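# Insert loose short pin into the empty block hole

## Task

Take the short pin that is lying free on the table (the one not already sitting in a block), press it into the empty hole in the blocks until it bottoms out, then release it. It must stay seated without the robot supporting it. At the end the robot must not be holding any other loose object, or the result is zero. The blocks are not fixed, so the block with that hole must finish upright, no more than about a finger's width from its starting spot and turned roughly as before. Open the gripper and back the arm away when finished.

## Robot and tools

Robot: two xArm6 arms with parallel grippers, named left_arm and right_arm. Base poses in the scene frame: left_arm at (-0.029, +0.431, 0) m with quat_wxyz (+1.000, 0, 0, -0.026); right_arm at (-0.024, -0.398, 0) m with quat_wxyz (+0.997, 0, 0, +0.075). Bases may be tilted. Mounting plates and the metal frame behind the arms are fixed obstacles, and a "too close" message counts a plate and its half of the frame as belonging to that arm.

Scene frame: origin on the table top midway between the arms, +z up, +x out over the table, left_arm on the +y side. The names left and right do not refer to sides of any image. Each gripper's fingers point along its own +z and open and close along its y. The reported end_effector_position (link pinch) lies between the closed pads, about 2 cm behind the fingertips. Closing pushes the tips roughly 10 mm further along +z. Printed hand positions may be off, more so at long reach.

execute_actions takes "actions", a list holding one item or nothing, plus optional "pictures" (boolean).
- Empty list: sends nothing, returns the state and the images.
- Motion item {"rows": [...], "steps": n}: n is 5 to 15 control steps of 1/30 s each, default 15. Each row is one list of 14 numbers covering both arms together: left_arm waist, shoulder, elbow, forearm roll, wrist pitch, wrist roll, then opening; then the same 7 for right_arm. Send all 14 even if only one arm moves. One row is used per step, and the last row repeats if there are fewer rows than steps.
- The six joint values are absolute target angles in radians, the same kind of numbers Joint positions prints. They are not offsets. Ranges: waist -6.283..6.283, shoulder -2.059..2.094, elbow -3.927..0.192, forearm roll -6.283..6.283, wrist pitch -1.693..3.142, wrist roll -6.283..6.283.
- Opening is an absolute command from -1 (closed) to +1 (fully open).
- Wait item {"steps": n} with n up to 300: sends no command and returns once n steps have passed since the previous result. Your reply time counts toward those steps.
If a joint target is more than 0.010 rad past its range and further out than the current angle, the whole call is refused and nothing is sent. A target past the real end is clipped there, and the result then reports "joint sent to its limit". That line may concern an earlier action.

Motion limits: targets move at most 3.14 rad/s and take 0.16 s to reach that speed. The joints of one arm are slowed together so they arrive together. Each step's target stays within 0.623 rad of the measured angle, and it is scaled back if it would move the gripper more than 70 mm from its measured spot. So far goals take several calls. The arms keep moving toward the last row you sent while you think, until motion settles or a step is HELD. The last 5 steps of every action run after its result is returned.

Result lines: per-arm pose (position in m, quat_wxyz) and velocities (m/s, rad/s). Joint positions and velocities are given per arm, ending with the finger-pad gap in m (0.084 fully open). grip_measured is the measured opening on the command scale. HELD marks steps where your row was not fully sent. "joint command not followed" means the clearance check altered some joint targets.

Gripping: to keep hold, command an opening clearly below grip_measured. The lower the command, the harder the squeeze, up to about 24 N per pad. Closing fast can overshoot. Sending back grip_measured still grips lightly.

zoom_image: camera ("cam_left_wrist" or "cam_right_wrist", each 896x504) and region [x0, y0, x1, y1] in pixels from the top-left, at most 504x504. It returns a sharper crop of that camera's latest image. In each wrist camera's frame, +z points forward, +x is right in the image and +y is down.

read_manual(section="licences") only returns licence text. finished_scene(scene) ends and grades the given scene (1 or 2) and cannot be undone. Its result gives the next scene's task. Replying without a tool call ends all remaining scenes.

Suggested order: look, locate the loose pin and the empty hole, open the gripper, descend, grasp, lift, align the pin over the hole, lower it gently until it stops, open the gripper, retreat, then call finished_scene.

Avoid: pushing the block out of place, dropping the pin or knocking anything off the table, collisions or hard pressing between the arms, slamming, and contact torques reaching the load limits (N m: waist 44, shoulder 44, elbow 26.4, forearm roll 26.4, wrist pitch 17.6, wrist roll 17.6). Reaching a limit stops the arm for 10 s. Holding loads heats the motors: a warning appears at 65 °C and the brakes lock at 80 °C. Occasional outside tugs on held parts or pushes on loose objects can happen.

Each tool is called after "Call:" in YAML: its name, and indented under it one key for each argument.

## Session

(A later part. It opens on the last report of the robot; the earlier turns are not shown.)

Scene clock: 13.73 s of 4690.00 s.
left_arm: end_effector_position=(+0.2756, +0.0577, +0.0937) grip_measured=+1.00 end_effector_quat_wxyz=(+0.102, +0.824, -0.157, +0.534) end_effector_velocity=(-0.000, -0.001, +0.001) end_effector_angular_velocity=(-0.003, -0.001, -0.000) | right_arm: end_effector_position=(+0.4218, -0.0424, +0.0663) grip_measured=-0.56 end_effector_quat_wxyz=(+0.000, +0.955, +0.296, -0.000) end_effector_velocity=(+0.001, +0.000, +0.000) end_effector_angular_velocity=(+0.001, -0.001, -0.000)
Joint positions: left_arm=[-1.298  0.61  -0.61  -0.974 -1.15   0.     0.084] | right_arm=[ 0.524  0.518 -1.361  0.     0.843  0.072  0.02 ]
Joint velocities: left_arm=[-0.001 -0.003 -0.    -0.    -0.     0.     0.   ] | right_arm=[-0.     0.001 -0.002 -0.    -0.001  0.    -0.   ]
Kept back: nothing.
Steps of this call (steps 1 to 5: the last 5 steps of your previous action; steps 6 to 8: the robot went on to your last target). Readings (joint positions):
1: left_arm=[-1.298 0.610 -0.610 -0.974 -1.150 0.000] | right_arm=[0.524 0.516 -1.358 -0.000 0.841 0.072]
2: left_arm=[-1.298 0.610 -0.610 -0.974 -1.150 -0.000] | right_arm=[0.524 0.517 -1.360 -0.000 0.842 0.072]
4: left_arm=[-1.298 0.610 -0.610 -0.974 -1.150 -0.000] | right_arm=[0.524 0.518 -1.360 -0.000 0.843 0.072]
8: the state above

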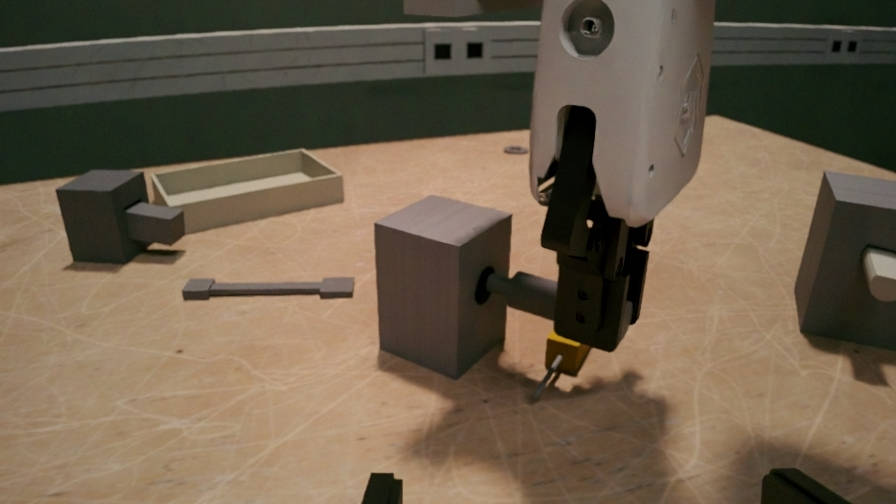

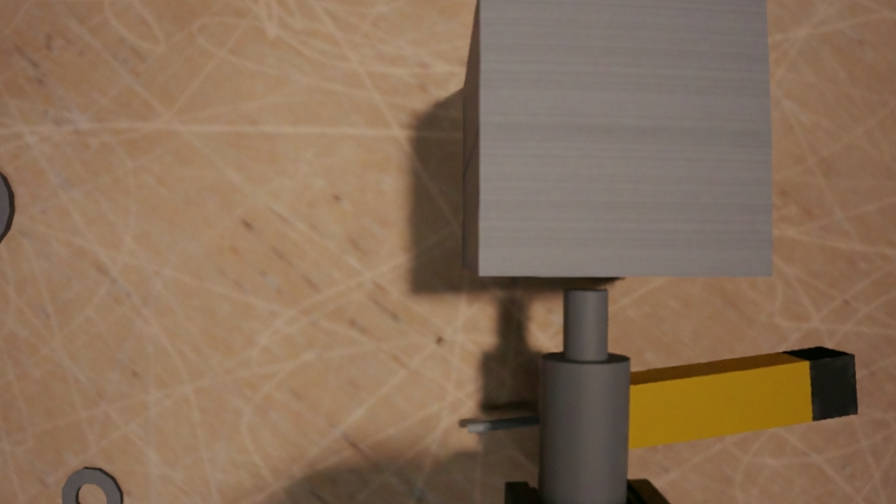

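Call:
execute_actions:
  actions:
    - {"rows": [[-1.298,0.61,-0.61,-0.974,-1.15,0,1, 0.5238,0.5195,-1.3605,0,0.8410,0.0718,-0.9],[-1.298,0.61,-0.61,-0.974,-1.15,0,1, 0.5238,0.5211,-1.3601,0,0.8390,0.0718,-0.9],[-1.298,0.61,-0.61,-0.974,-1.15,0,1, 0.5238,0.5226,-1.3596,0,0.8370,0.0718,-0.9],[-1.298,0.61,-0.61,-0.974,-1.15,0,1, 0.5238,0.5226,-1.3596,0,0.8370,0.0718,-0.9],[-1.298,0.61,-0.61,-0.974,-1.15,0,1, 0.5237,0.5245,-1.3626,0,0.8381,0.0717,-0.9],[-1.298,0.61,-0.61,-0.974,-1.15,0,1, 0.5236,0.5282,-1.3685,0,0.8404,0.0716,-0.9],[-1.298,0.61,-0.61,-0.974,-1.15,0,1, 0.5234,0.5326,-1.3757,0,0.8431,0.0714,-0.9],[-1.298,0.61,-0.61,-0.974,-1.15,0,1, 0.5232,0.5374,-1.3834,0,0.8460,0.0712,-0.9],[-1.298,0.61,-0.61,-0.974,-1.15,0,1, 0.5230,0.5422,-1.3911,0,0.8489,0.0710,-0.9],[-1.298,0.61,-0.61,-0.974,-1.15,0,1, 0.5227,0.5470,-1.3989,0,0.8519,0.0707,-0.9],[-1.298,0.61,-0.61,-0.974,-1.15,0,1, 0.5226,0.5515,-1.4060,0,0.8546,0.0706,-0.9],[-1.298,0.61,-0.61,-0.974,-1.15,0,1, 0.5224,0.5552,-1.4120,0,0.8568,0.0704,-0.9],[-1.298,0.61,-0.61,-0.974,-1.15,0,1, 0.5223,0.5578,-1.4161,0,0.8584,0.0703,-0.9],[-1.298,0.61,-0.61,-0.974,-1.15,0,1, 0.5222,0.5596,-1.4191,0,0.8595,0.0702,-0.9]], "steps": 15}

Call:
execute_actions:
  actions:
    - {"steps": 12}
  pictures: true

Call:
zoom_image:
  camera: "cam_left_wrist"
  region: [450, 240, 590, 340]

Scene clock: 15.03 s of 4690.00 s.
left_arm: end_effector_position=(+0.2756, +0.0577, +0.0937) grip_measured=+1.00 end_effector_quat_wxyz=(+0.102, +0.824, -0.157, +0.534) end_effector_velocity=(+0.000, -0.001, +0.000) end_effector_angular_velocity=(-0.002, +0.000, +0.000) | right_arm: end_effector_position=(+0.4256, -0.0398, +0.0634) grip_measured=-0.56 end_effector_quat_wxyz=(+0.000, +0.955, +0.296, -0.000) end_effector_velocity=(+0.040, +0.027, +0.004) end_effector_angular_velocity=(+0.008, -0.012, +0.001)
Joint positions: left_arm=[-1.298  0.61  -0.61  -0.974 -1.15  -0.     0.084] | right_arm=[ 0.523  0.537 -1.383  0.     0.846  0.071  0.02 ]
Joint velocities: left_arm=[ 0.    -0.    -0.002  0.     0.001  0.     0.   ] | right_arm=[-0.006  0.132 -0.225 -0.002  0.078 -0.006  0.   ]
Steps of this call (steps 1 to 15: the robot went on to your last target; steps 16 to 29: nothing new was sent; steps 30 to 39: the first 10 steps of this action). Readings (joint positions):
30: left_arm=[-1.298 0.610 -0.610 -0.974 -1.150 0.000] | right_arm=[0.524 0.518 -1.361 -0.000 0.843 0.072]
31: left_arm=[-1.298 0.610 -0.610 -0.974 -1.150 0.000] | right_arm=[0.524 0.519 -1.361 -0.000 0.842 0.072]
33: left_arm=[-1.298 0.610 -0.610 -0.974 -1.150 -0.000] | right_arm=[0.524 0.521 -1.360 -0.000 0.839 0.072]
37: left_arm=[-1.298 0.610 -0.610 -0.974 -1.150 -0.000] | right_arm=[0.524 0.529 -1.369 0.000 0.841 0.072]
39: the state above

Scene clock: 15.43 s of 4690.00 s.
left_arm: end_effector_position=(+0.2756, +0.0577, +0.0937) grip_measured=+1.00 end_effector_quat_wxyz=(+0.102, +0.824, -0.157, +0.534) end_effector_velocity=(-0.000, -0.000, -0.000) end_effector_angular_velocity=(+0.001, +0.000, -0.001) | right_arm: end_effector_position=(+0.4316, -0.0358, +0.0633) grip_measured=-0.56 end_effector_quat_wxyz=(+0.000, +0.955, +0.296, -0.000) end_effector_velocity=(+0.000, +0.000, +0.001) end_effector_angular_velocity=(+0.001, -0.001, -0.001)
Joint positions: left_arm=[-1.298  0.61  -0.61  -0.974 -1.15  -0.     0.084] | right_arm=[ 0.522  0.559 -1.419  0.     0.859  0.07   0.02 ]
Joint velocities: left_arm=[-0.001  0.001 -0.     0.     0.     0.    -0.   ] | right_arm=[-0.    -0.    -0.001  0.001  0.     0.    -0.   ]
Kept back: nothing.
Steps of this call (steps 1 to 5: the last 5 steps of your previous action; steps 6 to 12: the robot went on to your last target). Readings (joint positions):
1: left_arm=[-1.298 0.610 -0.610 -0.974 -1.150 0.000] | right_arm=[0.523 0.541 -1.390 -0.000 0.849 0.071]
2: left_arm=[-1.298 0.610 -0.610 -0.974 -1.150 0.000] | right_arm=[0.523 0.546 -1.398 -0.000 0.851 0.071]
4: left_arm=[-1.298 0.610 -0.610 -0.974 -1.150 -0.000] | right_arm=[0.522 0.554 -1.410 -0.000 0.856 0.070]
8: left_arm=[-1.298 0.610 -0.610 -0.974 -1.150 -0.000] | right_arm=[0.522 0.559 -1.418 -0.000 0.859 0.070]
12: the state above

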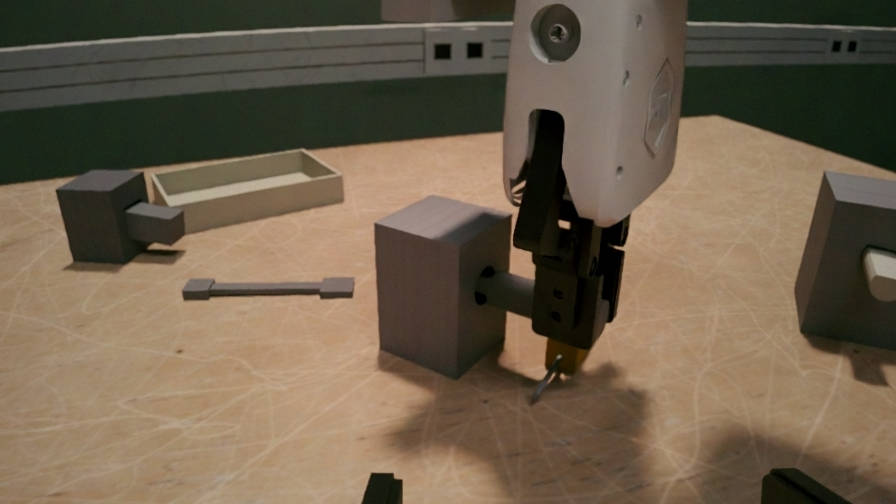

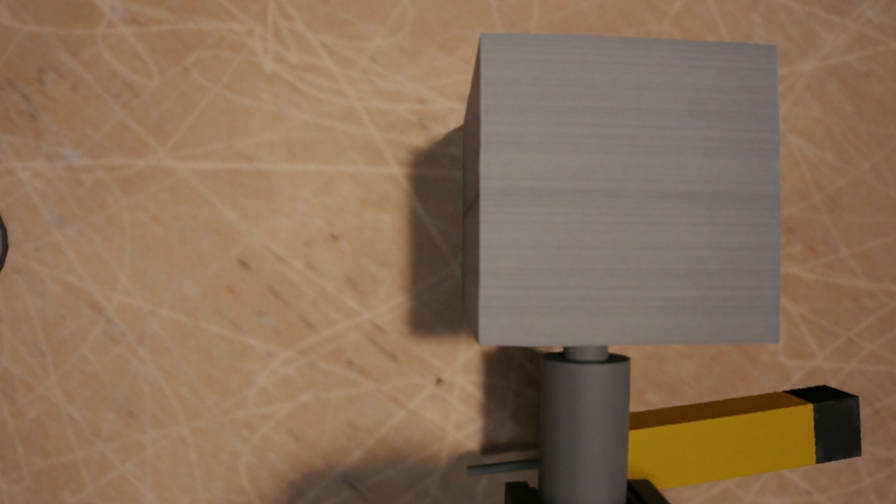

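Region (450, 240, 590, 340) of cam_left_wrist's 896x504 image, scaled by 3.600, with more detail than that image has; it fills the top 360 rows of this view, and the rest is white.

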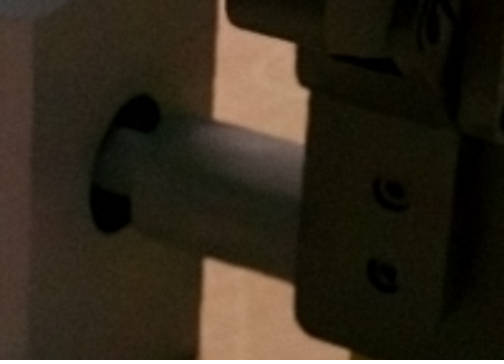

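Call:
execute_actions:
  actions:
    - {"rows": [[-1.298,0.61,-0.61,-0.974,-1.15,0,1, 0.5222,0.5584,-1.4195,0,0.8611,0.0702,-0.9],[-1.298,0.61,-0.61,-0.974,-1.15,0,1, 0.5222,0.5584,-1.4195,0,0.8611,0.0702,-0.9],[-1.298,0.61,-0.61,-0.974,-1.15,0,1, 0.5222,0.5584,-1.4195,0,0.8611,0.0702,-0.9],[-1.298,0.61,-0.61,-0.974,-1.15,0,1, 0.5221,0.5616,-1.4248,0,0.8631,0.0701,-0.9],[-1.298,0.61,-0.61,-0.974,-1.15,0,1, 0.5220,0.5648,-1.4300,0,0.8652,0.0700,-0.9],[-1.298,0.61,-0.61,-0.974,-1.15,0,1, 0.5219,0.5680,-1.4353,0,0.8672,0.0699,-0.9],[-1.298,0.61,-0.61,-0.974,-1.15,0,1, 0.5217,0.5712,-1.4405,0,0.8693,0.0697,-0.9],[-1.298,0.61,-0.61,-0.974,-1.15,0,1, 0.5216,0.5744,-1.4458,0,0.8713,0.0696,-0.9],[-1.298,0.61,-0.61,-0.974,-1.15,0,1, 0.5215,0.5777,-1.4510,0,0.8734,0.0695,-0.9],[-1.298,0.61,-0.61,-0.974,-1.15,0,1, 0.5214,0.5809,-1.4563,0,0.8754,0.0694,-0.9],[-1.298,0.61,-0.61,-0.974,-1.15,0,1, 0.5213,0.5841,-1.4615,0,0.8774,0.0693,-0.9],[-1.298,0.61,-0.61,-0.974,-1.15,0,1, 0.5212,0.5873,-1.4668,0,0.8795,0.0692,-0.9],[-1.298,0.61,-0.61,-0.974,-1.15,0,1, 0.5210,0.5905,-1.4720,0,0.8815,0.0690,-0.9],[-1.298,0.61,-0.61,-0.974,-1.15,0,1, 0.5209,0.5937,-1.4773,0,0.8836,0.0689,-0.9],[-1.298,0.61,-0.61,-0.974,-1.15,0,1, 0.5208,0.5969,-1.4825,0,0.8856,0.0688,-0.9]], "steps": 15}

Call:
execute_actions:
  actions:
    - {"steps": 12}
  pictures: true

Scene clock: 16.37 s of 4690.00 s.
left_arm: end_effector_position=(+0.2756, +0.0577, +0.0937) grip_measured=+1.00 end_effector_quat_wxyz=(+0.102, +0.824, -0.157, +0.534) end_effector_velocity=(+0.000, -0.000, +0.000) end_effector_angular_velocity=(-0.001, -0.000, +0.001) | right_arm: end_effector_position=(+0.4356, -0.0331, +0.0639) grip_measured=-0.56 end_effector_quat_wxyz=(+0.000, +0.955, +0.296, -0.000) end_effector_velocity=(+0.025, +0.017, -0.001) end_effector_angular_velocity=(-0.000, -0.002, +0.001)
Joint positions: left_arm=[-1.298  0.61  -0.61  -0.974 -1.15   0.     0.084] | right_arm=[ 0.522  0.574 -1.445  0.     0.871  0.07   0.02 ]
Joint velocities: left_arm=[ 0.001 -0.    -0.001  0.    -0.    -0.    -0.   ] | right_arm=[-0.004  0.097 -0.157 -0.002  0.059 -0.003 -0.   ]
Steps of this call (steps 1 to 18: the robot went on to your last target; steps 19 to 28: the first 10 steps of this action). Readings (joint positions):
19: left_arm=[-1.298 0.610 -0.610 -0.974 -1.150 -0.000] | right_arm=[0.522 0.560 -1.419 0.000 0.860 0.070]
20: left_arm=[-1.298 0.610 -0.610 -0.974 -1.150 -0.000] | right_arm=[0.522 0.559 -1.419 0.000 0.860 0.070]
22: left_arm=[-1.298 0.610 -0.610 -0.974 -1.150 0.000] | right_arm=[0.522 0.559 -1.420 0.000 0.861 0.070]
26: left_arm=[-1.298 0.610 -0.610 -0.974 -1.150 0.000] | right_arm=[0.522 0.568 -1.435 0.000 0.867 0.070]
28: the state above

Scene clock: 16.77 s of 4690.00 s.
left_arm: end_effector_position=(+0.2756, +0.0577, +0.0937) grip_measured=+1.00 end_effector_quat_wxyz=(+0.102, +0.824, -0.157, +0.534) end_effector_velocity=(+0.000, +0.000, +0.000) end_effector_angular_velocity=(-0.001, -0.000, +0.002) | right_arm: end_effector_position=(+0.4415, -0.0290, +0.0640) grip_measured=-0.56 end_effector_quat_wxyz=(+0.000, +0.955, +0.296, -0.000) end_effector_velocity=(+0.001, +0.000, +0.001) end_effector_angular_velocity=(+0.001, -0.001, +0.000)
Joint positions: left_arm=[-1.298  0.61  -0.61  -0.974 -1.15   0.     0.084] | right_arm=[ 0.521  0.597 -1.482 -0.     0.886  0.069  0.02 ]
Joint velocities: left_arm=[ 0.001 -0.001  0.    -0.    -0.    -0.001  0.   ] | right_arm=[-0.    -0.001 -0.001 -0.     0.001 -0.001 -0.   ]
Kept back: nothing.
Steps of this call (steps 1 to 5: the last 5 steps of your previous action; steps 6 to 12: the robot went on to your last target). Readings (joint positions):
1: left_arm=[-1.298 0.610 -0.610 -0.974 -1.150 -0.000] | right_arm=[0.522 0.577 -1.450 0.000 0.873 0.070]
2: left_arm=[-1.298 0.610 -0.610 -0.974 -1.150 0.000] | right_arm=[0.521 0.581 -1.455 0.000 0.875 0.069]
4: left_arm=[-1.298 0.610 -0.610 -0.974 -1.150 0.000] | right_arm=[0.521 0.587 -1.466 0.000 0.879 0.069]
8: left_arm=[-1.298 0.610 -0.610 -0.974 -1.150 0.000] | right_arm=[0.521 0.596 -1.481 -0.000 0.885 0.069]
12: the state above

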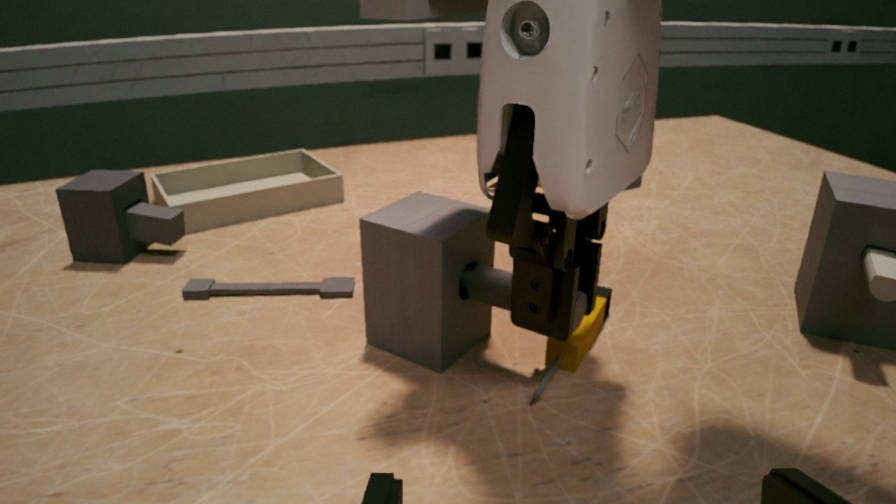

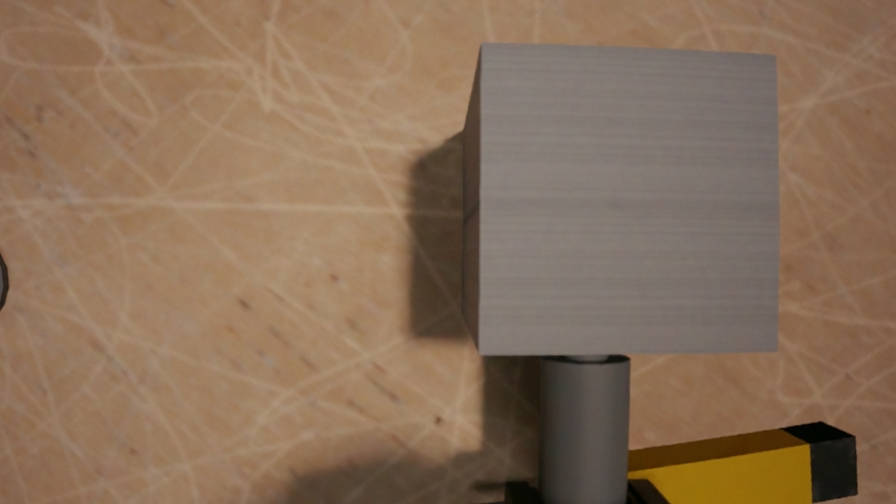

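Call:
zoom_image:
  camera: "cam_left_wrist"
  region: [440, 240, 560, 330]

Call:
zoom_image:
  camera: "cam_right_wrist"
  region: [450, 300, 800, 504]

Region (440, 240, 560, 330) of cam_left_wrist's 896x504 image, scaled by 4.200, with more detail than that image has; it fills the top 378 rows of this view, and the rest is white.

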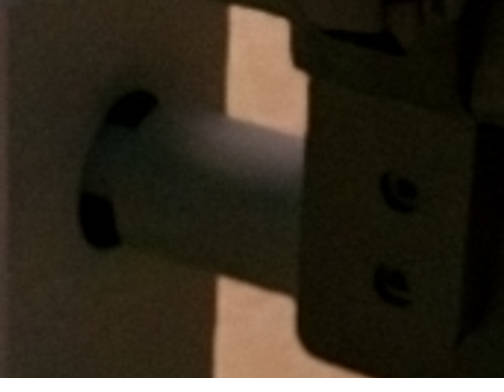

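Region (450, 300, 800, 504) of cam_right_wrist's 896x504 image, scaled by 1.440, with more detail than that image has; it fills the top 294 rows of this view, and the rest is white.

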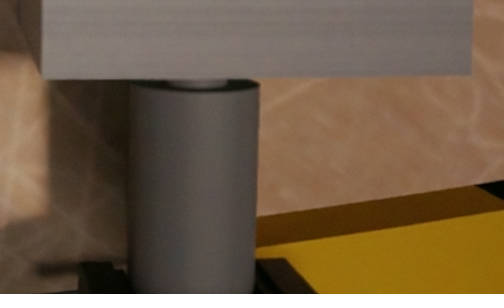

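Call:
execute_actions:
  actions: []

Scene clock: 18.33 s of 4690.00 s.
left_arm: end_effector_position=(+0.2756, +0.0577, +0.0937) grip_measured=+1.00 end_effector_quat_wxyz=(+0.102, +0.824, -0.157, +0.534) end_effector_velocity=(+0.000, -0.000, +0.000) end_effector_angular_velocity=(-0.002, -0.000, +0.001) | right_arm: end_effector_position=(+0.4415, -0.0290, +0.0640) grip_measured=-0.56 end_effector_quat_wxyz=(+0.000, +0.955, +0.296, +0.000) end_effector_velocity=(+0.000, -0.000, +0.001) end_effector_angular_velocity=(+0.000, -0.002, +0.001)
Joint positions: left_arm=[-1.298  0.61  -0.61  -0.974 -1.15   0.     0.084] | right_arm=[ 0.521  0.597 -1.483 -0.     0.886  0.069  0.02 ]
Joint velocities: left_arm=[ 0.001 -0.    -0.001 -0.    -0.    -0.001 -0.   ] | right_arm=[-0.    -0.001 -0.    -0.001  0.    -0.    -0.   ]
Kept back: nothing.
Steps of this call (steps 1 to 30: the robot went on to your last target; steps 31 to 47: nothing new was sent). Readings (joint positions):
1: left_arm=[-1.298 0.610 -0.610 -0.974 -1.150 0.000] | right_arm=[0.521 0.597 -1.482 -0.000 0.886 0.069]
2: left_arm=[-1.298 0.610 -0.610 -0.974 -1.150 -0.000] | right_arm=[0.521 0.597 -1.482 -0.000 0.886 0.069]
4: left_arm=[-1.298 0.610 -0.610 -0.974 -1.150 -0.000] | right_arm=[0.521 0.597 -1.482 -0.000 0.886 0.069]
8: left_arm=[-1.298 0.610 -0.610 -0.974 -1.150 0.000] | right_arm=[0.521 0.597 -1.482 -0.000 0.886 0.069]
47: the state above
All arms were judged still, so your last target was given up. Only a new action makes them travel on or press farther. Fingers that are still opening or closing keep moving.

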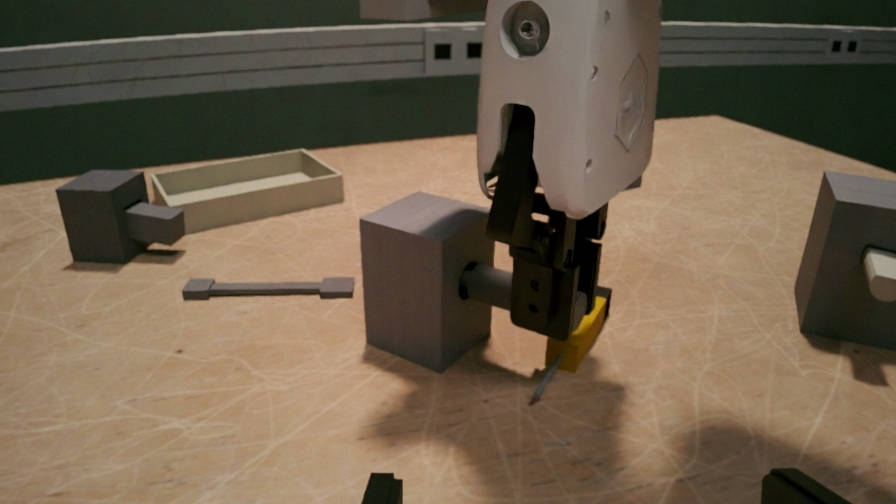

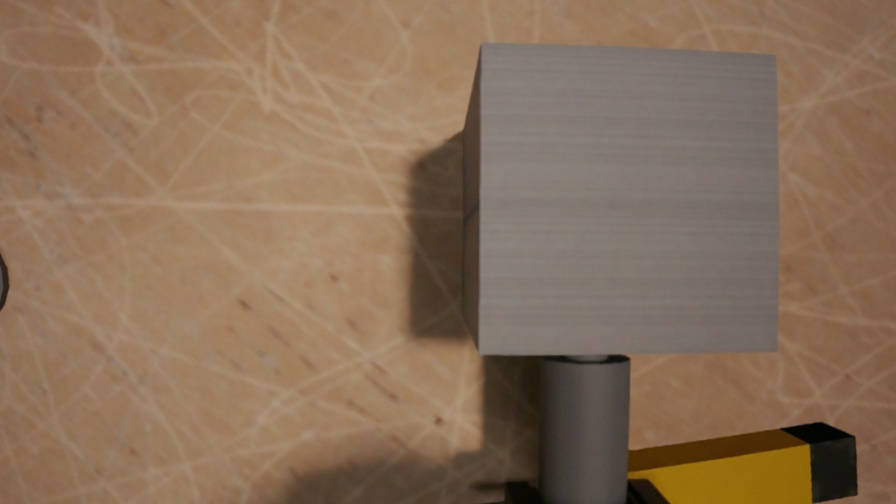

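Call:
zoom_image:
  camera: "cam_left_wrist"
  region: [440, 245, 540, 320]

Region (440, 245, 540, 320) of cam_left_wrist's 896x504 image, scaled by 5.040, with more detail than that image has; it fills the top 378 rows of this view, and the rest is white.

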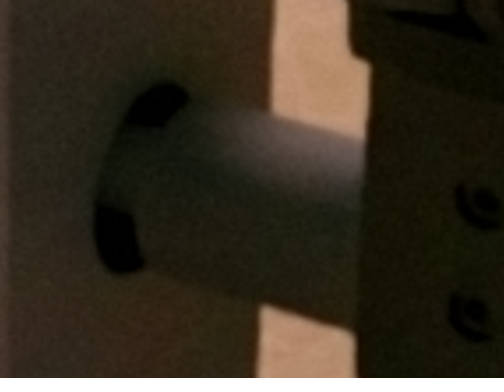

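Call:
zoom_image:
  camera: "cam_right_wrist"
  region: [470, 320, 790, 420]

Region (470, 320, 790, 420) of cam_right_wrist's 896x504 image, scaled by 1.575, with more detail than that image has; it fills the top 158 rows of this view, and the rest is white.

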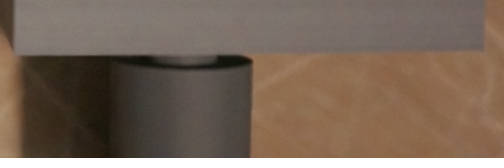

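Call:
execute_actions:
  actions:
    - {"rows": [[-1.298,0.61,-0.61,-0.974,-1.15,0,1, 0.5209,0.5953,-1.4799,0,0.8846,0.0689,-0.9],[-1.298,0.61,-0.61,-0.974,-1.15,0,1, 0.5210,0.5937,-1.4773,0,0.8836,0.0690,-0.9],[-1.298,0.61,-0.61,-0.974,-1.15,0,1, 0.5210,0.5921,-1.4746,0,0.8825,0.0690,-0.9],[-1.298,0.61,-0.61,-0.974,-1.15,0,1, 0.5210,0.5905,-1.4720,0,0.8815,0.0690,-0.9],[-1.298,0.61,-0.61,-0.974,-1.15,0,1, 0.5215,0.5905,-1.4720,0,0.8815,0.0695,-0.9],[-1.298,0.61,-0.61,-0.974,-1.15,0,1, 0.5220,0.5905,-1.4720,0,0.8815,0.0700,-0.9],[-1.298,0.61,-0.61,-0.974,-1.15,0,1, 0.5224,0.5905,-1.4720,0,0.8815,0.0704,-0.9]], "steps": 12}

Call:
execute_actions:
  actions:
    - {"rows": [[-1.298,0.61,-0.61,-0.974,-1.15,0,1, 0.5223,0.5921,-1.4746,0,0.8825,0.0703,-0.9],[-1.298,0.61,-0.61,-0.974,-1.15,0,1, 0.5223,0.5937,-1.4773,0,0.8836,0.0703,-0.9],[-1.298,0.61,-0.61,-0.974,-1.15,0,1, 0.5222,0.5953,-1.4799,0,0.8846,0.0702,-0.9],[-1.298,0.61,-0.61,-0.974,-1.15,0,1, 0.5222,0.5969,-1.4825,0,0.8856,0.0702,-0.9],[-1.298,0.61,-0.61,-0.974,-1.15,0,1, 0.5221,0.5985,-1.4851,0,0.8866,0.0701,-0.9],[-1.298,0.61,-0.61,-0.974,-1.15,0,1, 0.5220,0.6001,-1.4878,0,0.8877,0.0700,-0.9],[-1.298,0.61,-0.61,-0.974,-1.15,0,1, 0.5220,0.6017,-1.4904,0,0.8887,0.0700,-0.9],[-1.298,0.61,-0.61,-0.974,-1.15,0,1, 0.5219,0.6033,-1.4930,0,0.8897,0.0699,-0.9]], "steps": 15}

Call:
execute_actions:
  actions: []

Scene clock: 20.40 s of 4690.00 s.
left_arm: end_effector_position=(+0.2756, +0.0577, +0.0937) grip_measured=+1.00 end_effector_quat_wxyz=(+0.102, +0.824, -0.157, +0.534) end_effector_velocity=(+0.000, -0.000, +0.001) end_effector_angular_velocity=(-0.001, -0.001, +0.000) | right_arm: end_effector_position=(+0.4399, -0.0297, +0.0642) grip_measured=-0.56 end_effector_quat_wxyz=(-0.000, +0.955, +0.296, +0.000) end_effector_velocity=(-0.007, +0.003, -0.001) end_effector_angular_velocity=(-0.001, +0.002, -0.001)
Joint positions: left_arm=[-1.298  0.61  -0.61  -0.974 -1.15  -0.     0.084] | right_arm=[ 0.521  0.591 -1.473 -0.     0.882  0.07   0.02 ]
Joint velocities: left_arm=[ 0.001 -0.001 -0.     0.     0.     0.001 -0.   ] | right_arm=[ 0.011 -0.009  0.016  0.    -0.005  0.011 -0.   ]
Steps of this call (steps 1 to 55: nothing new was sent; steps 56 to 62: the first 7 steps of this action). Readings (joint positions):
56: left_arm=[-1.298 0.610 -0.610 -0.974 -1.150 -0.000] | right_arm=[0.521 0.597 -1.482 -0.000 0.885 0.069]
57: left_arm=[-1.298 0.610 -0.610 -0.974 -1.150 -0.000] | right_arm=[0.521 0.596 -1.481 -0.000 0.885 0.069]
59: left_arm=[-1.298 0.610 -0.610 -0.974 -1.150 -0.000] | right_arm=[0.521 0.594 -1.477 0.000 0.883 0.069]
62: the state above

Scene clock: 20.90 s of 4690.00 s.
left_arm: end_effector_position=(+0.2756, +0.0577, +0.0937) grip_measured=+1.00 end_effector_quat_wxyz=(+0.102, +0.824, -0.157, +0.534) end_effector_velocity=(-0.000, -0.000, +0.000) end_effector_angular_velocity=(-0.001, -0.000, +0.000) | right_arm: end_effector_position=(+0.4423, -0.0275, +0.0638) grip_measured=-0.56 end_effector_quat_wxyz=(+0.000, +0.955, +0.296, -0.000) end_effector_velocity=(+0.006, +0.004, -0.000) end_effector_angular_velocity=(+0.001, -0.001, +0.000)
Joint positions: left_arm=[-1.298  0.61  -0.61  -0.974 -1.15  -0.     0.084] | right_arm=[ 0.522  0.603 -1.491  0.     0.889  0.07   0.02 ]
Joint velocities: left_arm=[-0.    -0.001  0.001 -0.    -0.    -0.    -0.   ] | right_arm=[-0.001  0.021 -0.034  0.001  0.011 -0.002 -0.   ]
Steps of this call (steps 1 to 5: the last 5 steps of your previous action; steps 6 to 15: the first 10 steps of this action). Readings (joint positions):
6: left_arm=[-1.298 0.610 -0.610 -0.974 -1.150 -0.000] | right_arm=[0.522 0.591 -1.472 0.000 0.882 0.070]
7: left_arm=[-1.298 0.610 -0.610 -0.974 -1.150 0.000] | right_arm=[0.522 0.591 -1.473 0.000 0.882 0.070]
9: left_arm=[-1.298 0.610 -0.610 -0.974 -1.150 -0.000] | right_arm=[0.522 0.594 -1.477 0.000 0.884 0.070]
13: left_arm=[-1.298 0.610 -0.610 -0.974 -1.150 -0.000] | right_arm=[0.522 0.600 -1.487 0.000 0.888 0.070]
15: the state above

Scene clock: 21.07 s of 4690.00 s.
left_arm: end_effector_position=(+0.2756, +0.0577, +0.0937) grip_measured=+1.00 end_effector_quat_wxyz=(+0.102, +0.824, -0.157, +0.534) end_effector_velocity=(+0.001, +0.001, -0.001) end_effector_angular_velocity=(+0.003, +0.001, +0.003) | right_arm: end_effector_position=(+0.4425, -0.0273, +0.0639) grip_measured=-0.56 end_effector_quat_wxyz=(+0.000, +0.955, +0.296, -0.000) end_effector_velocity=(+0.000, -0.000, -0.000) end_effector_angular_velocity=(-0.000, +0.000, -0.000)
Joint positions: left_arm=[-1.298  0.61  -0.61  -0.974 -1.15   0.     0.084] | right_arm=[ 0.522  0.603 -1.493  0.     0.89   0.07   0.02 ]
Joint velocities: left_arm=[ 0.002  0.003  0.001  0.    -0.    -0.001 -0.   ] | right_arm=[-0.     0.001 -0.001 -0.     0.     0.     0.   ]
Kept back: nothing.
Steps of this call (steps 1 to 5: the last 5 steps of your previous action). Readings (joint positions):
1: left_arm=[-1.298 0.610 -0.610 -0.974 -1.150 -0.000] | right_arm=[0.522 0.603 -1.492 0.000 0.890 0.070]
2: left_arm=[-1.298 0.610 -0.610 -0.974 -1.150 -0.000] | right_arm=[0.522 0.603 -1.492 0.000 0.890 0.070]
4: left_arm=[-1.298 0.610 -0.610 -0.974 -1.150 0.000] | right_arm=[0.522 0.603 -1.493 0.000 0.890 0.070]
5: the state above

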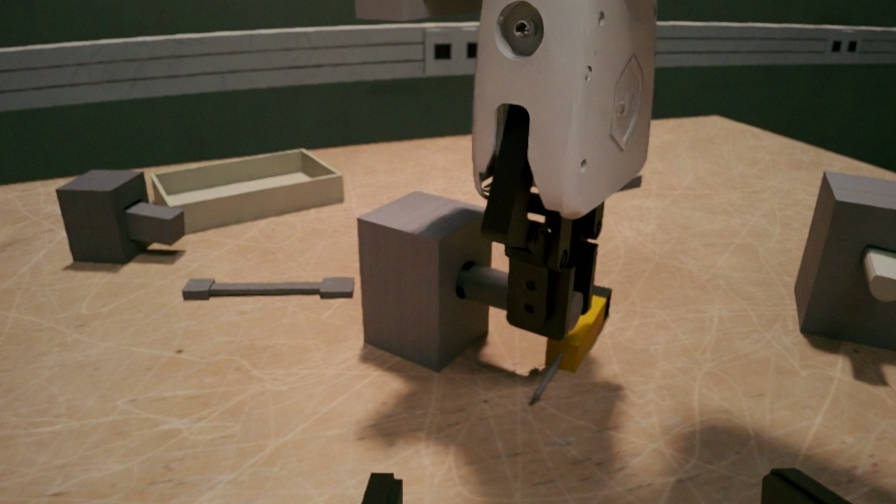

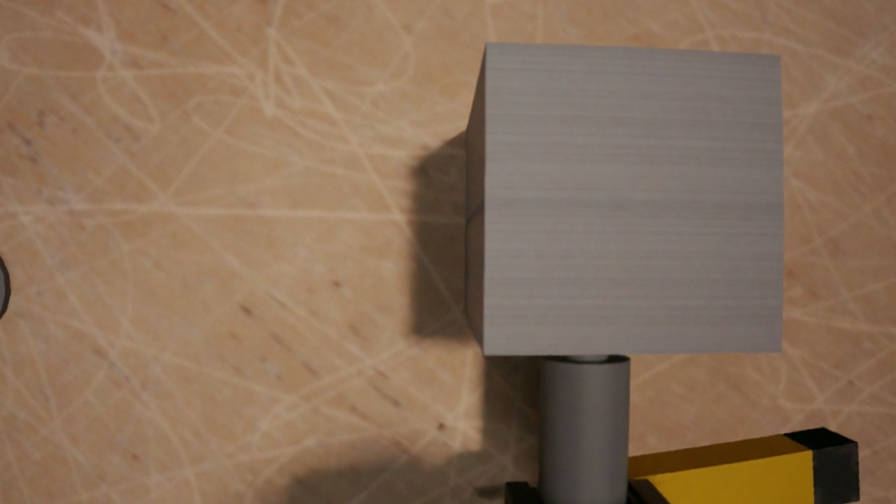

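Call:
execute_actions:
  actions:
    - {"rows": [[-1.298,0.61,-0.61,-0.974,-1.15,0,1, 0.5221,0.5969,-1.4825,0,0.8856,0.0701,-0.9],[-1.298,0.61,-0.61,-0.974,-1.15,0,1, 0.5224,0.5905,-1.4720,0,0.8815,0.0704,-0.9],[-1.298,0.61,-0.61,-0.974,-1.15,0,1, 0.5226,0.5841,-1.4615,0,0.8774,0.0706,-0.9],[-1.298,0.61,-0.61,-0.974,-1.15,0,1, 0.5229,0.5776,-1.4510,0,0.8734,0.0709,-0.9],[-1.298,0.61,-0.61,-0.974,-1.15,0,1, 0.5231,0.5712,-1.4405,0,0.8693,0.0711,-0.9]], "steps": 15}
  pictures: true

Call:
zoom_image:
  camera: "cam_left_wrist"
  region: [440, 245, 540, 320]

Scene clock: 21.97 s of 4690.00 s.
left_arm: end_effector_position=(+0.2756, +0.0577, +0.0937) grip_measured=+1.00 end_effector_quat_wxyz=(+0.102, +0.824, -0.157, +0.534) end_effector_velocity=(+0.000, -0.000, +0.001) end_effector_angular_velocity=(-0.001, -0.000, -0.000) | right_arm: end_effector_position=(+0.4346, -0.0327, +0.0643) grip_measured=-0.56 end_effector_quat_wxyz=(-0.000, +0.955, +0.296, +0.000) end_effector_velocity=(-0.001, -0.002, -0.001) end_effector_angular_velocity=(+0.002, -0.001, -0.003)
Joint positions: left_arm=[-1.298  0.61  -0.61  -0.974 -1.15  -0.     0.084] | right_arm=[ 0.523  0.571 -1.441  0.     0.87   0.071  0.02 ]
Joint velocities: left_arm=[-0.    -0.001 -0.     0.     0.     0.     0.   ] | right_arm=[-0.001 -0.006  0.012  0.002 -0.008  0.     0.   ]
Steps of this call (steps 1 to 15: the robot went on to your last target; steps 16 to 17: nothing new was sent; steps 18 to 27: the first 10 steps of this action). Readings (joint positions):
18: left_arm=[-1.298 0.610 -0.610 -0.974 -1.150 -0.000] | right_arm=[0.522 0.603 -1.492 -0.000 0.889 0.070]
19: left_arm=[-1.298 0.610 -0.610 -0.974 -1.150 0.000] | right_arm=[0.522 0.601 -1.489 -0.000 0.887 0.070]
21: left_arm=[-1.298 0.610 -0.610 -0.974 -1.150 0.000] | right_arm=[0.522 0.591 -1.474 -0.000 0.881 0.070]
25: left_arm=[-1.298 0.610 -0.610 -0.974 -1.150 -0.000] | right_arm=[0.523 0.573 -1.443 0.000 0.871 0.071]
27: the state above

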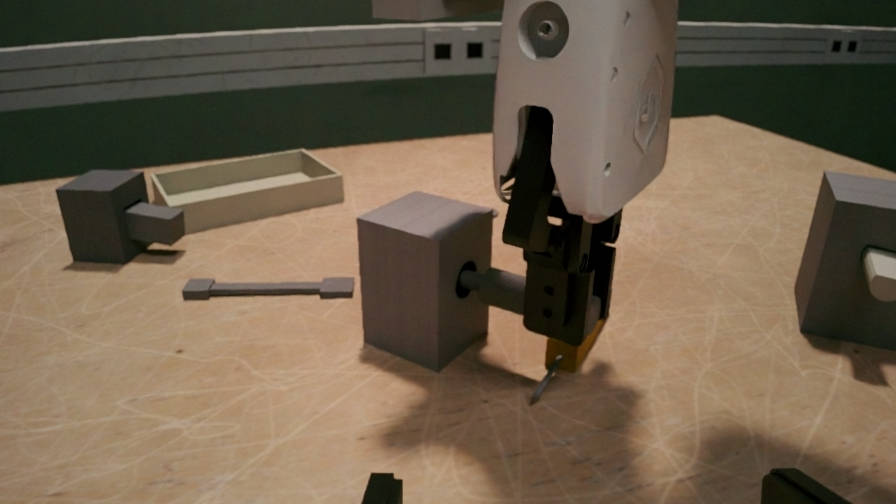

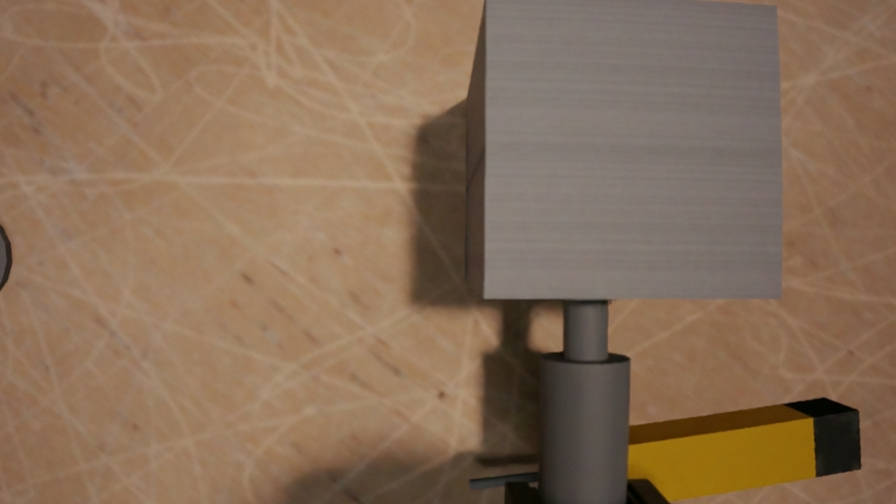

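Region (440, 245, 540, 320) of cam_left_wrist's 896x504 image, scaled by 5.040, with more detail than that image has; it fills the top 378 rows of this view, and the rest is white.

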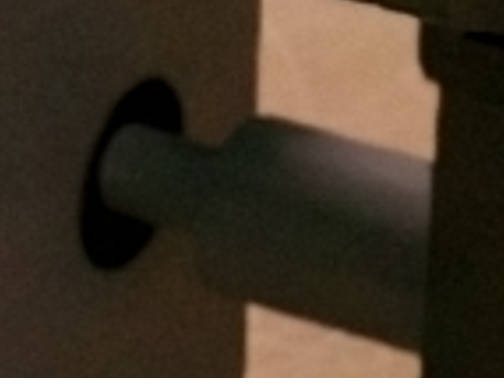

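Call:
execute_actions:
  actions:
    - {"rows": [[-1.298,0.61,-0.61,-0.974,-1.15,0,1, 0.5225,0.5750,-1.4455,0,0.8705,0.0705,-0.9],[-1.298,0.61,-0.61,-0.974,-1.15,0,1, 0.5218,0.5800,-1.4533,0,0.8733,0.0698,-0.9],[-1.298,0.61,-0.61,-0.974,-1.15,0,1, 0.5215,0.5849,-1.4613,0,0.8764,0.0695,-0.9],[-1.298,0.61,-0.61,-0.974,-1.15,0,1, 0.5213,0.5897,-1.4691,0,0.8794,0.0693,-0.9],[-1.298,0.61,-0.61,-0.974,-1.15,0,1, 0.5211,0.5945,-1.4770,0,0.8825,0.0691,-0.9],[-1.298,0.61,-0.61,-0.974,-1.15,0,1, 0.5210,0.5977,-1.4823,0,0.8846,0.0690,-0.9],[-1.298,0.61,-0.61,-0.974,-1.15,0,1, 0.5209,0.6009,-1.4875,0,0.8866,0.0689,-0.9],[-1.298,0.61,-0.61,-0.974,-1.15,0,1, 0.5208,0.6025,-1.4901,0,0.8876,0.0688,-0.9],[-1.298,0.61,-0.61,-0.974,-1.15,0,1, 0.5207,0.6041,-1.4928,0,0.8887,0.0687,-0.9],[-1.298,0.61,-0.61,-0.974,-1.15,0,1, 0.5207,0.6057,-1.4954,0,0.8897,0.0687,-0.9],[-1.298,0.61,-0.61,-0.974,-1.15,0,1, 0.5206,0.6073,-1.4980,0,0.8907,0.0686,-0.9],[-1.298,0.61,-0.61,-0.974,-1.15,0,1, 0.5206,0.6089,-1.5006,0,0.8917,0.0686,-0.9]], "steps": 15}

Call:
execute_actions:
  actions:
    - {"steps": 10}
  pictures: true

Scene clock: 23.43 s of 4690.00 s.
left_arm: end_effector_position=(+0.2756, +0.0577, +0.0937) grip_measured=+1.00 end_effector_quat_wxyz=(+0.102, +0.824, -0.157, +0.534) end_effector_velocity=(+0.000, +0.000, -0.001) end_effector_angular_velocity=(+0.002, +0.000, -0.000) | right_arm: end_effector_position=(+0.4426, -0.0281, +0.0635) grip_measured=-0.56 end_effector_quat_wxyz=(-0.000, +0.955, +0.296, +0.000) end_effector_velocity=(+0.015, +0.011, +0.001) end_effector_angular_velocity=(-0.000, +0.000, +0.001)
Joint positions: left_arm=[-1.298  0.61  -0.61  -0.974 -1.15   0.     0.084] | right_arm=[ 0.521  0.602 -1.489 -0.     0.887  0.069  0.02 ]
Joint velocities: left_arm=[ 0.     0.002 -0.001  0.    -0.     0.    -0.   ] | right_arm=[-0.001  0.058 -0.098 -0.     0.04  -0.003  0.   ]
Steps of this call (steps 1 to 5: the last 5 steps of your previous action; steps 6 to 15: the robot went on to your last target; steps 16 to 34: nothing new was sent; steps 35 to 44: the first 10 steps of this action). Readings (joint positions):
35: left_arm=[-1.298 0.610 -0.610 -0.974 -1.150 0.000] | right_arm=[0.523 0.571 -1.441 0.000 0.869 0.071]
36: left_arm=[-1.298 0.610 -0.610 -0.974 -1.150 -0.000] | right_arm=[0.523 0.573 -1.443 0.000 0.870 0.071]
38: left_arm=[-1.298 0.610 -0.610 -0.974 -1.150 -0.000] | right_arm=[0.522 0.580 -1.453 0.000 0.874 0.070]
42: left_arm=[-1.298 0.610 -0.610 -0.974 -1.150 0.000] | right_arm=[0.521 0.597 -1.481 -0.000 0.884 0.069]
44: the state above

Scene clock: 23.77 s of 4690.00 s.
left_arm: end_effector_position=(+0.2756, +0.0577, +0.0937) grip_measured=+1.00 end_effector_quat_wxyz=(+0.102, +0.824, -0.157, +0.534) end_effector_velocity=(+0.000, +0.000, +0.000) end_effector_angular_velocity=(-0.000, +0.000, +0.001) | right_arm: end_effector_position=(+0.4441, -0.0270, +0.0633) grip_measured=-0.56 end_effector_quat_wxyz=(+0.000, +0.955, +0.296, -0.000) end_effector_velocity=(+0.001, +0.000, +0.000) end_effector_angular_velocity=(+0.002, -0.001, -0.001)
Joint positions: left_arm=[-1.298  0.61  -0.61  -0.974 -1.15  -0.     0.084] | right_arm=[ 0.521  0.609 -1.5    0.     0.892  0.069  0.02 ]
Joint velocities: left_arm=[ 0.001 -0.    -0.    -0.     0.001  0.    -0.   ] | right_arm=[-0.     0.001 -0.001  0.001 -0.001  0.    -0.   ]
Kept back: nothing.
Steps of this call (steps 1 to 5: the last 5 steps of your previous action; steps 6 to 10: the robot went on to your last target). Readings (joint positions):
1: left_arm=[-1.298 0.610 -0.610 -0.974 -1.150 0.000] | right_arm=[0.521 0.604 -1.492 -0.000 0.888 0.069]
2: left_arm=[-1.298 0.610 -0.610 -0.974 -1.150 -0.000] | right_arm=[0.521 0.605 -1.495 0.000 0.890 0.069]
4: left_arm=[-1.298 0.610 -0.610 -0.974 -1.150 0.000] | right_arm=[0.521 0.608 -1.499 0.000 0.891 0.069]
8: left_arm=[-1.298 0.610 -0.610 -0.974 -1.150 -0.000] | right_arm=[0.521 0.609 -1.500 0.000 0.892 0.069]
10: the state above

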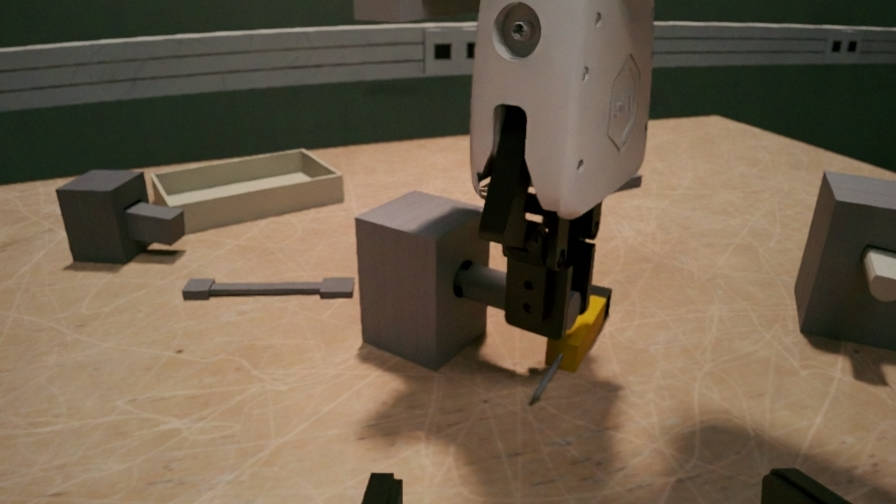

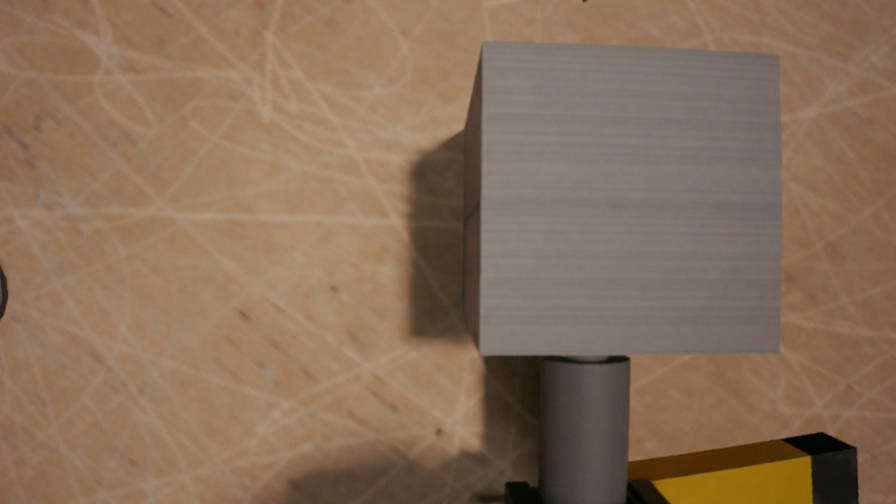

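Call:
execute_actions:
  actions:
    - {"rows": [[-1.298,0.61,-0.61,-0.974,-1.25,3.1416,1, 0.5208,0.6025,-1.4901,0,0.8876,0.0688,-0.9],[-1.298,0.61,-0.61,-0.974,-1.25,3.1416,1, 0.5211,0.5961,-1.4796,0,0.8835,0.0691,-0.9],[-1.298,0.61,-0.61,-0.974,-1.25,3.1416,1, 0.5213,0.5896,-1.4691,0,0.8795,0.0693,-0.9],[-1.298,0.61,-0.61,-0.974,-1.25,3.1416,1, 0.5216,0.5832,-1.4586,0,0.8754,0.0696,-0.9],[-1.298,0.61,-0.61,-0.974,-1.25,3.1416,1, 0.5218,0.5768,-1.4481,0,0.8713,0.0698,-0.9]], "steps": 15}

Call:
execute_actions:
  actions:
    - {"steps": 35}
  pictures: true

Scene clock: 25.70 s of 4690.00 s.
left_arm: end_effector_position=(+0.2772, +0.0569, +0.1140) grip_measured=+1.00 end_effector_quat_wxyz=(-0.072, +0.717, -0.393, +0.571) end_effector_velocity=(+0.002, -0.001, +0.054) end_effector_angular_velocity=(+2.630, -1.263, -1.042) | right_arm: end_effector_position=(+0.4363, -0.0323, +0.0638) grip_measured=-0.56 end_effector_quat_wxyz=(-0.000, +0.955, +0.296, +0.000) end_effector_velocity=(-0.001, -0.002, -0.002) end_effector_angular_velocity=(+0.001, +0.000, -0.002)
Joint positions: left_arm=[-1.298  0.61  -0.61  -0.974 -1.227  0.627  0.084] | right_arm=[ 0.522  0.577 -1.449 -0.     0.872  0.07   0.02 ]
Joint velocities: left_arm=[-0.001 -0.001  0.    -0.    -0.206  3.091 -0.   ] | right_arm=[-0.001 -0.004  0.012  0.001 -0.008  0.     0.   ]
Steps of this call (steps 1 to 30: the robot went on to your last target; steps 31 to 48: nothing new was sent; steps 49 to 58: the first 10 steps of this action). Readings (joint positions):
49: left_arm=[-1.298 0.610 -0.610 -0.974 -1.150 0.001] | right_arm=[0.521 0.609 -1.500 -0.000 0.891 0.069]
50: left_arm=[-1.298 0.610 -0.610 -0.974 -1.152 0.011] | right_arm=[0.521 0.606 -1.497 -0.000 0.889 0.069]
52: left_arm=[-1.298 0.610 -0.610 -0.974 -1.163 0.081] | right_arm=[0.521 0.597 -1.481 -0.000 0.883 0.069]
56: left_arm=[-1.298 0.610 -0.610 -0.974 -1.210 0.422] | right_arm=[0.522 0.578 -1.451 0.000 0.873 0.070]
58: the state above

Scene clock: 26.87 s of 4690.00 s.
left_arm: end_effector_position=(+0.2775, +0.0569, +0.1199) grip_measured=+1.00 end_effector_quat_wxyz=(+0.575, +0.152, +0.797, -0.110) end_effector_velocity=(+0.000, +0.000, -0.001) end_effector_angular_velocity=(+0.005, -0.001, -0.001) | right_arm: end_effector_position=(+0.4361, -0.0325, +0.0636) grip_measured=-0.56 end_effector_quat_wxyz=(+0.000, +0.955, +0.296, +0.000) end_effector_velocity=(-0.000, -0.000, +0.000) end_effector_angular_velocity=(-0.001, -0.000, +0.001)
Joint positions: left_arm=[-1.298  0.61  -0.61  -0.974 -1.25   3.141  0.084] | right_arm=[ 0.522  0.577 -1.448  0.     0.871  0.07   0.02 ]
Joint velocities: left_arm=[ 0.001  0.001  0.     0.     0.001  0.004 -0.   ] | right_arm=[ 0.    -0.     0.    -0.001  0.001 -0.001 -0.   ]
Kept back: nothing.
Steps of this call (steps 1 to 5: the last 5 steps of your previous action; steps 6 to 35: the robot went on to your last target). Readings (joint positions):
1: left_arm=[-1.298 0.610 -0.610 -0.974 -1.233 0.731] | right_arm=[0.522 0.577 -1.449 -0.000 0.871 0.070]
2: left_arm=[-1.298 0.610 -0.610 -0.974 -1.238 0.835] | right_arm=[0.522 0.577 -1.449 -0.000 0.871 0.070]
4: left_arm=[-1.298 0.610 -0.610 -0.974 -1.244 1.044] | right_arm=[0.522 0.577 -1.448 -0.000 0.871 0.070]
8: left_arm=[-1.298 0.610 -0.610 -0.974 -1.248 1.462] | right_arm=[0.522 0.577 -1.448 -0.000 0.871 0.070]
35: the state above

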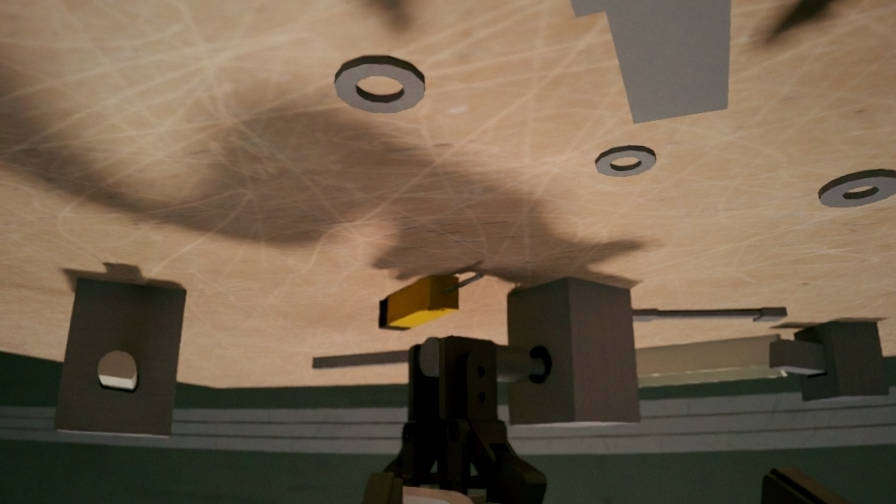

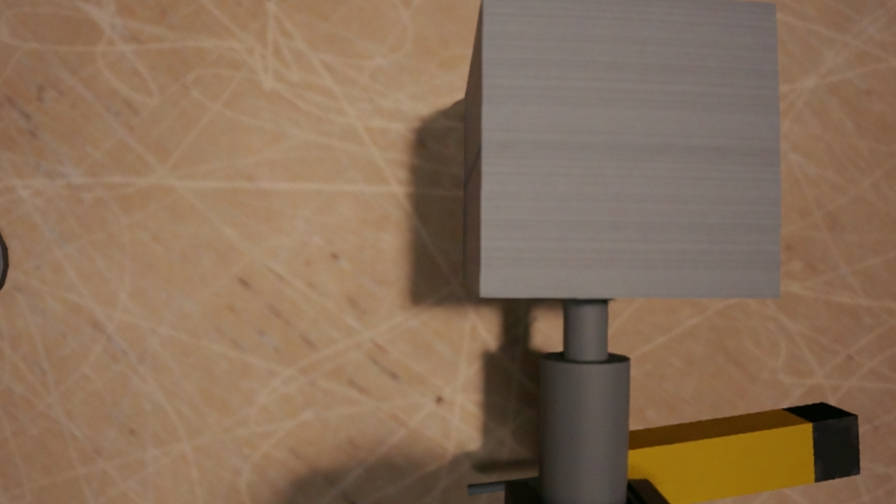

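Call:
zoom_image:
  camera: "cam_left_wrist"
  region: [490, 330, 570, 400]

Region (490, 330, 570, 400) of cam_left_wrist's 896x504 image, scaled by 6.300, with more detail than that image has; it fills the top 441 rows of this view, and the rest is white.

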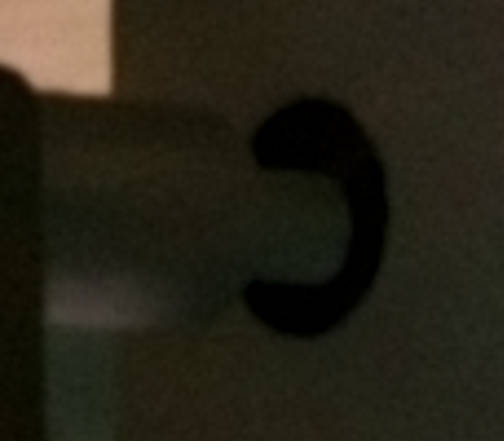

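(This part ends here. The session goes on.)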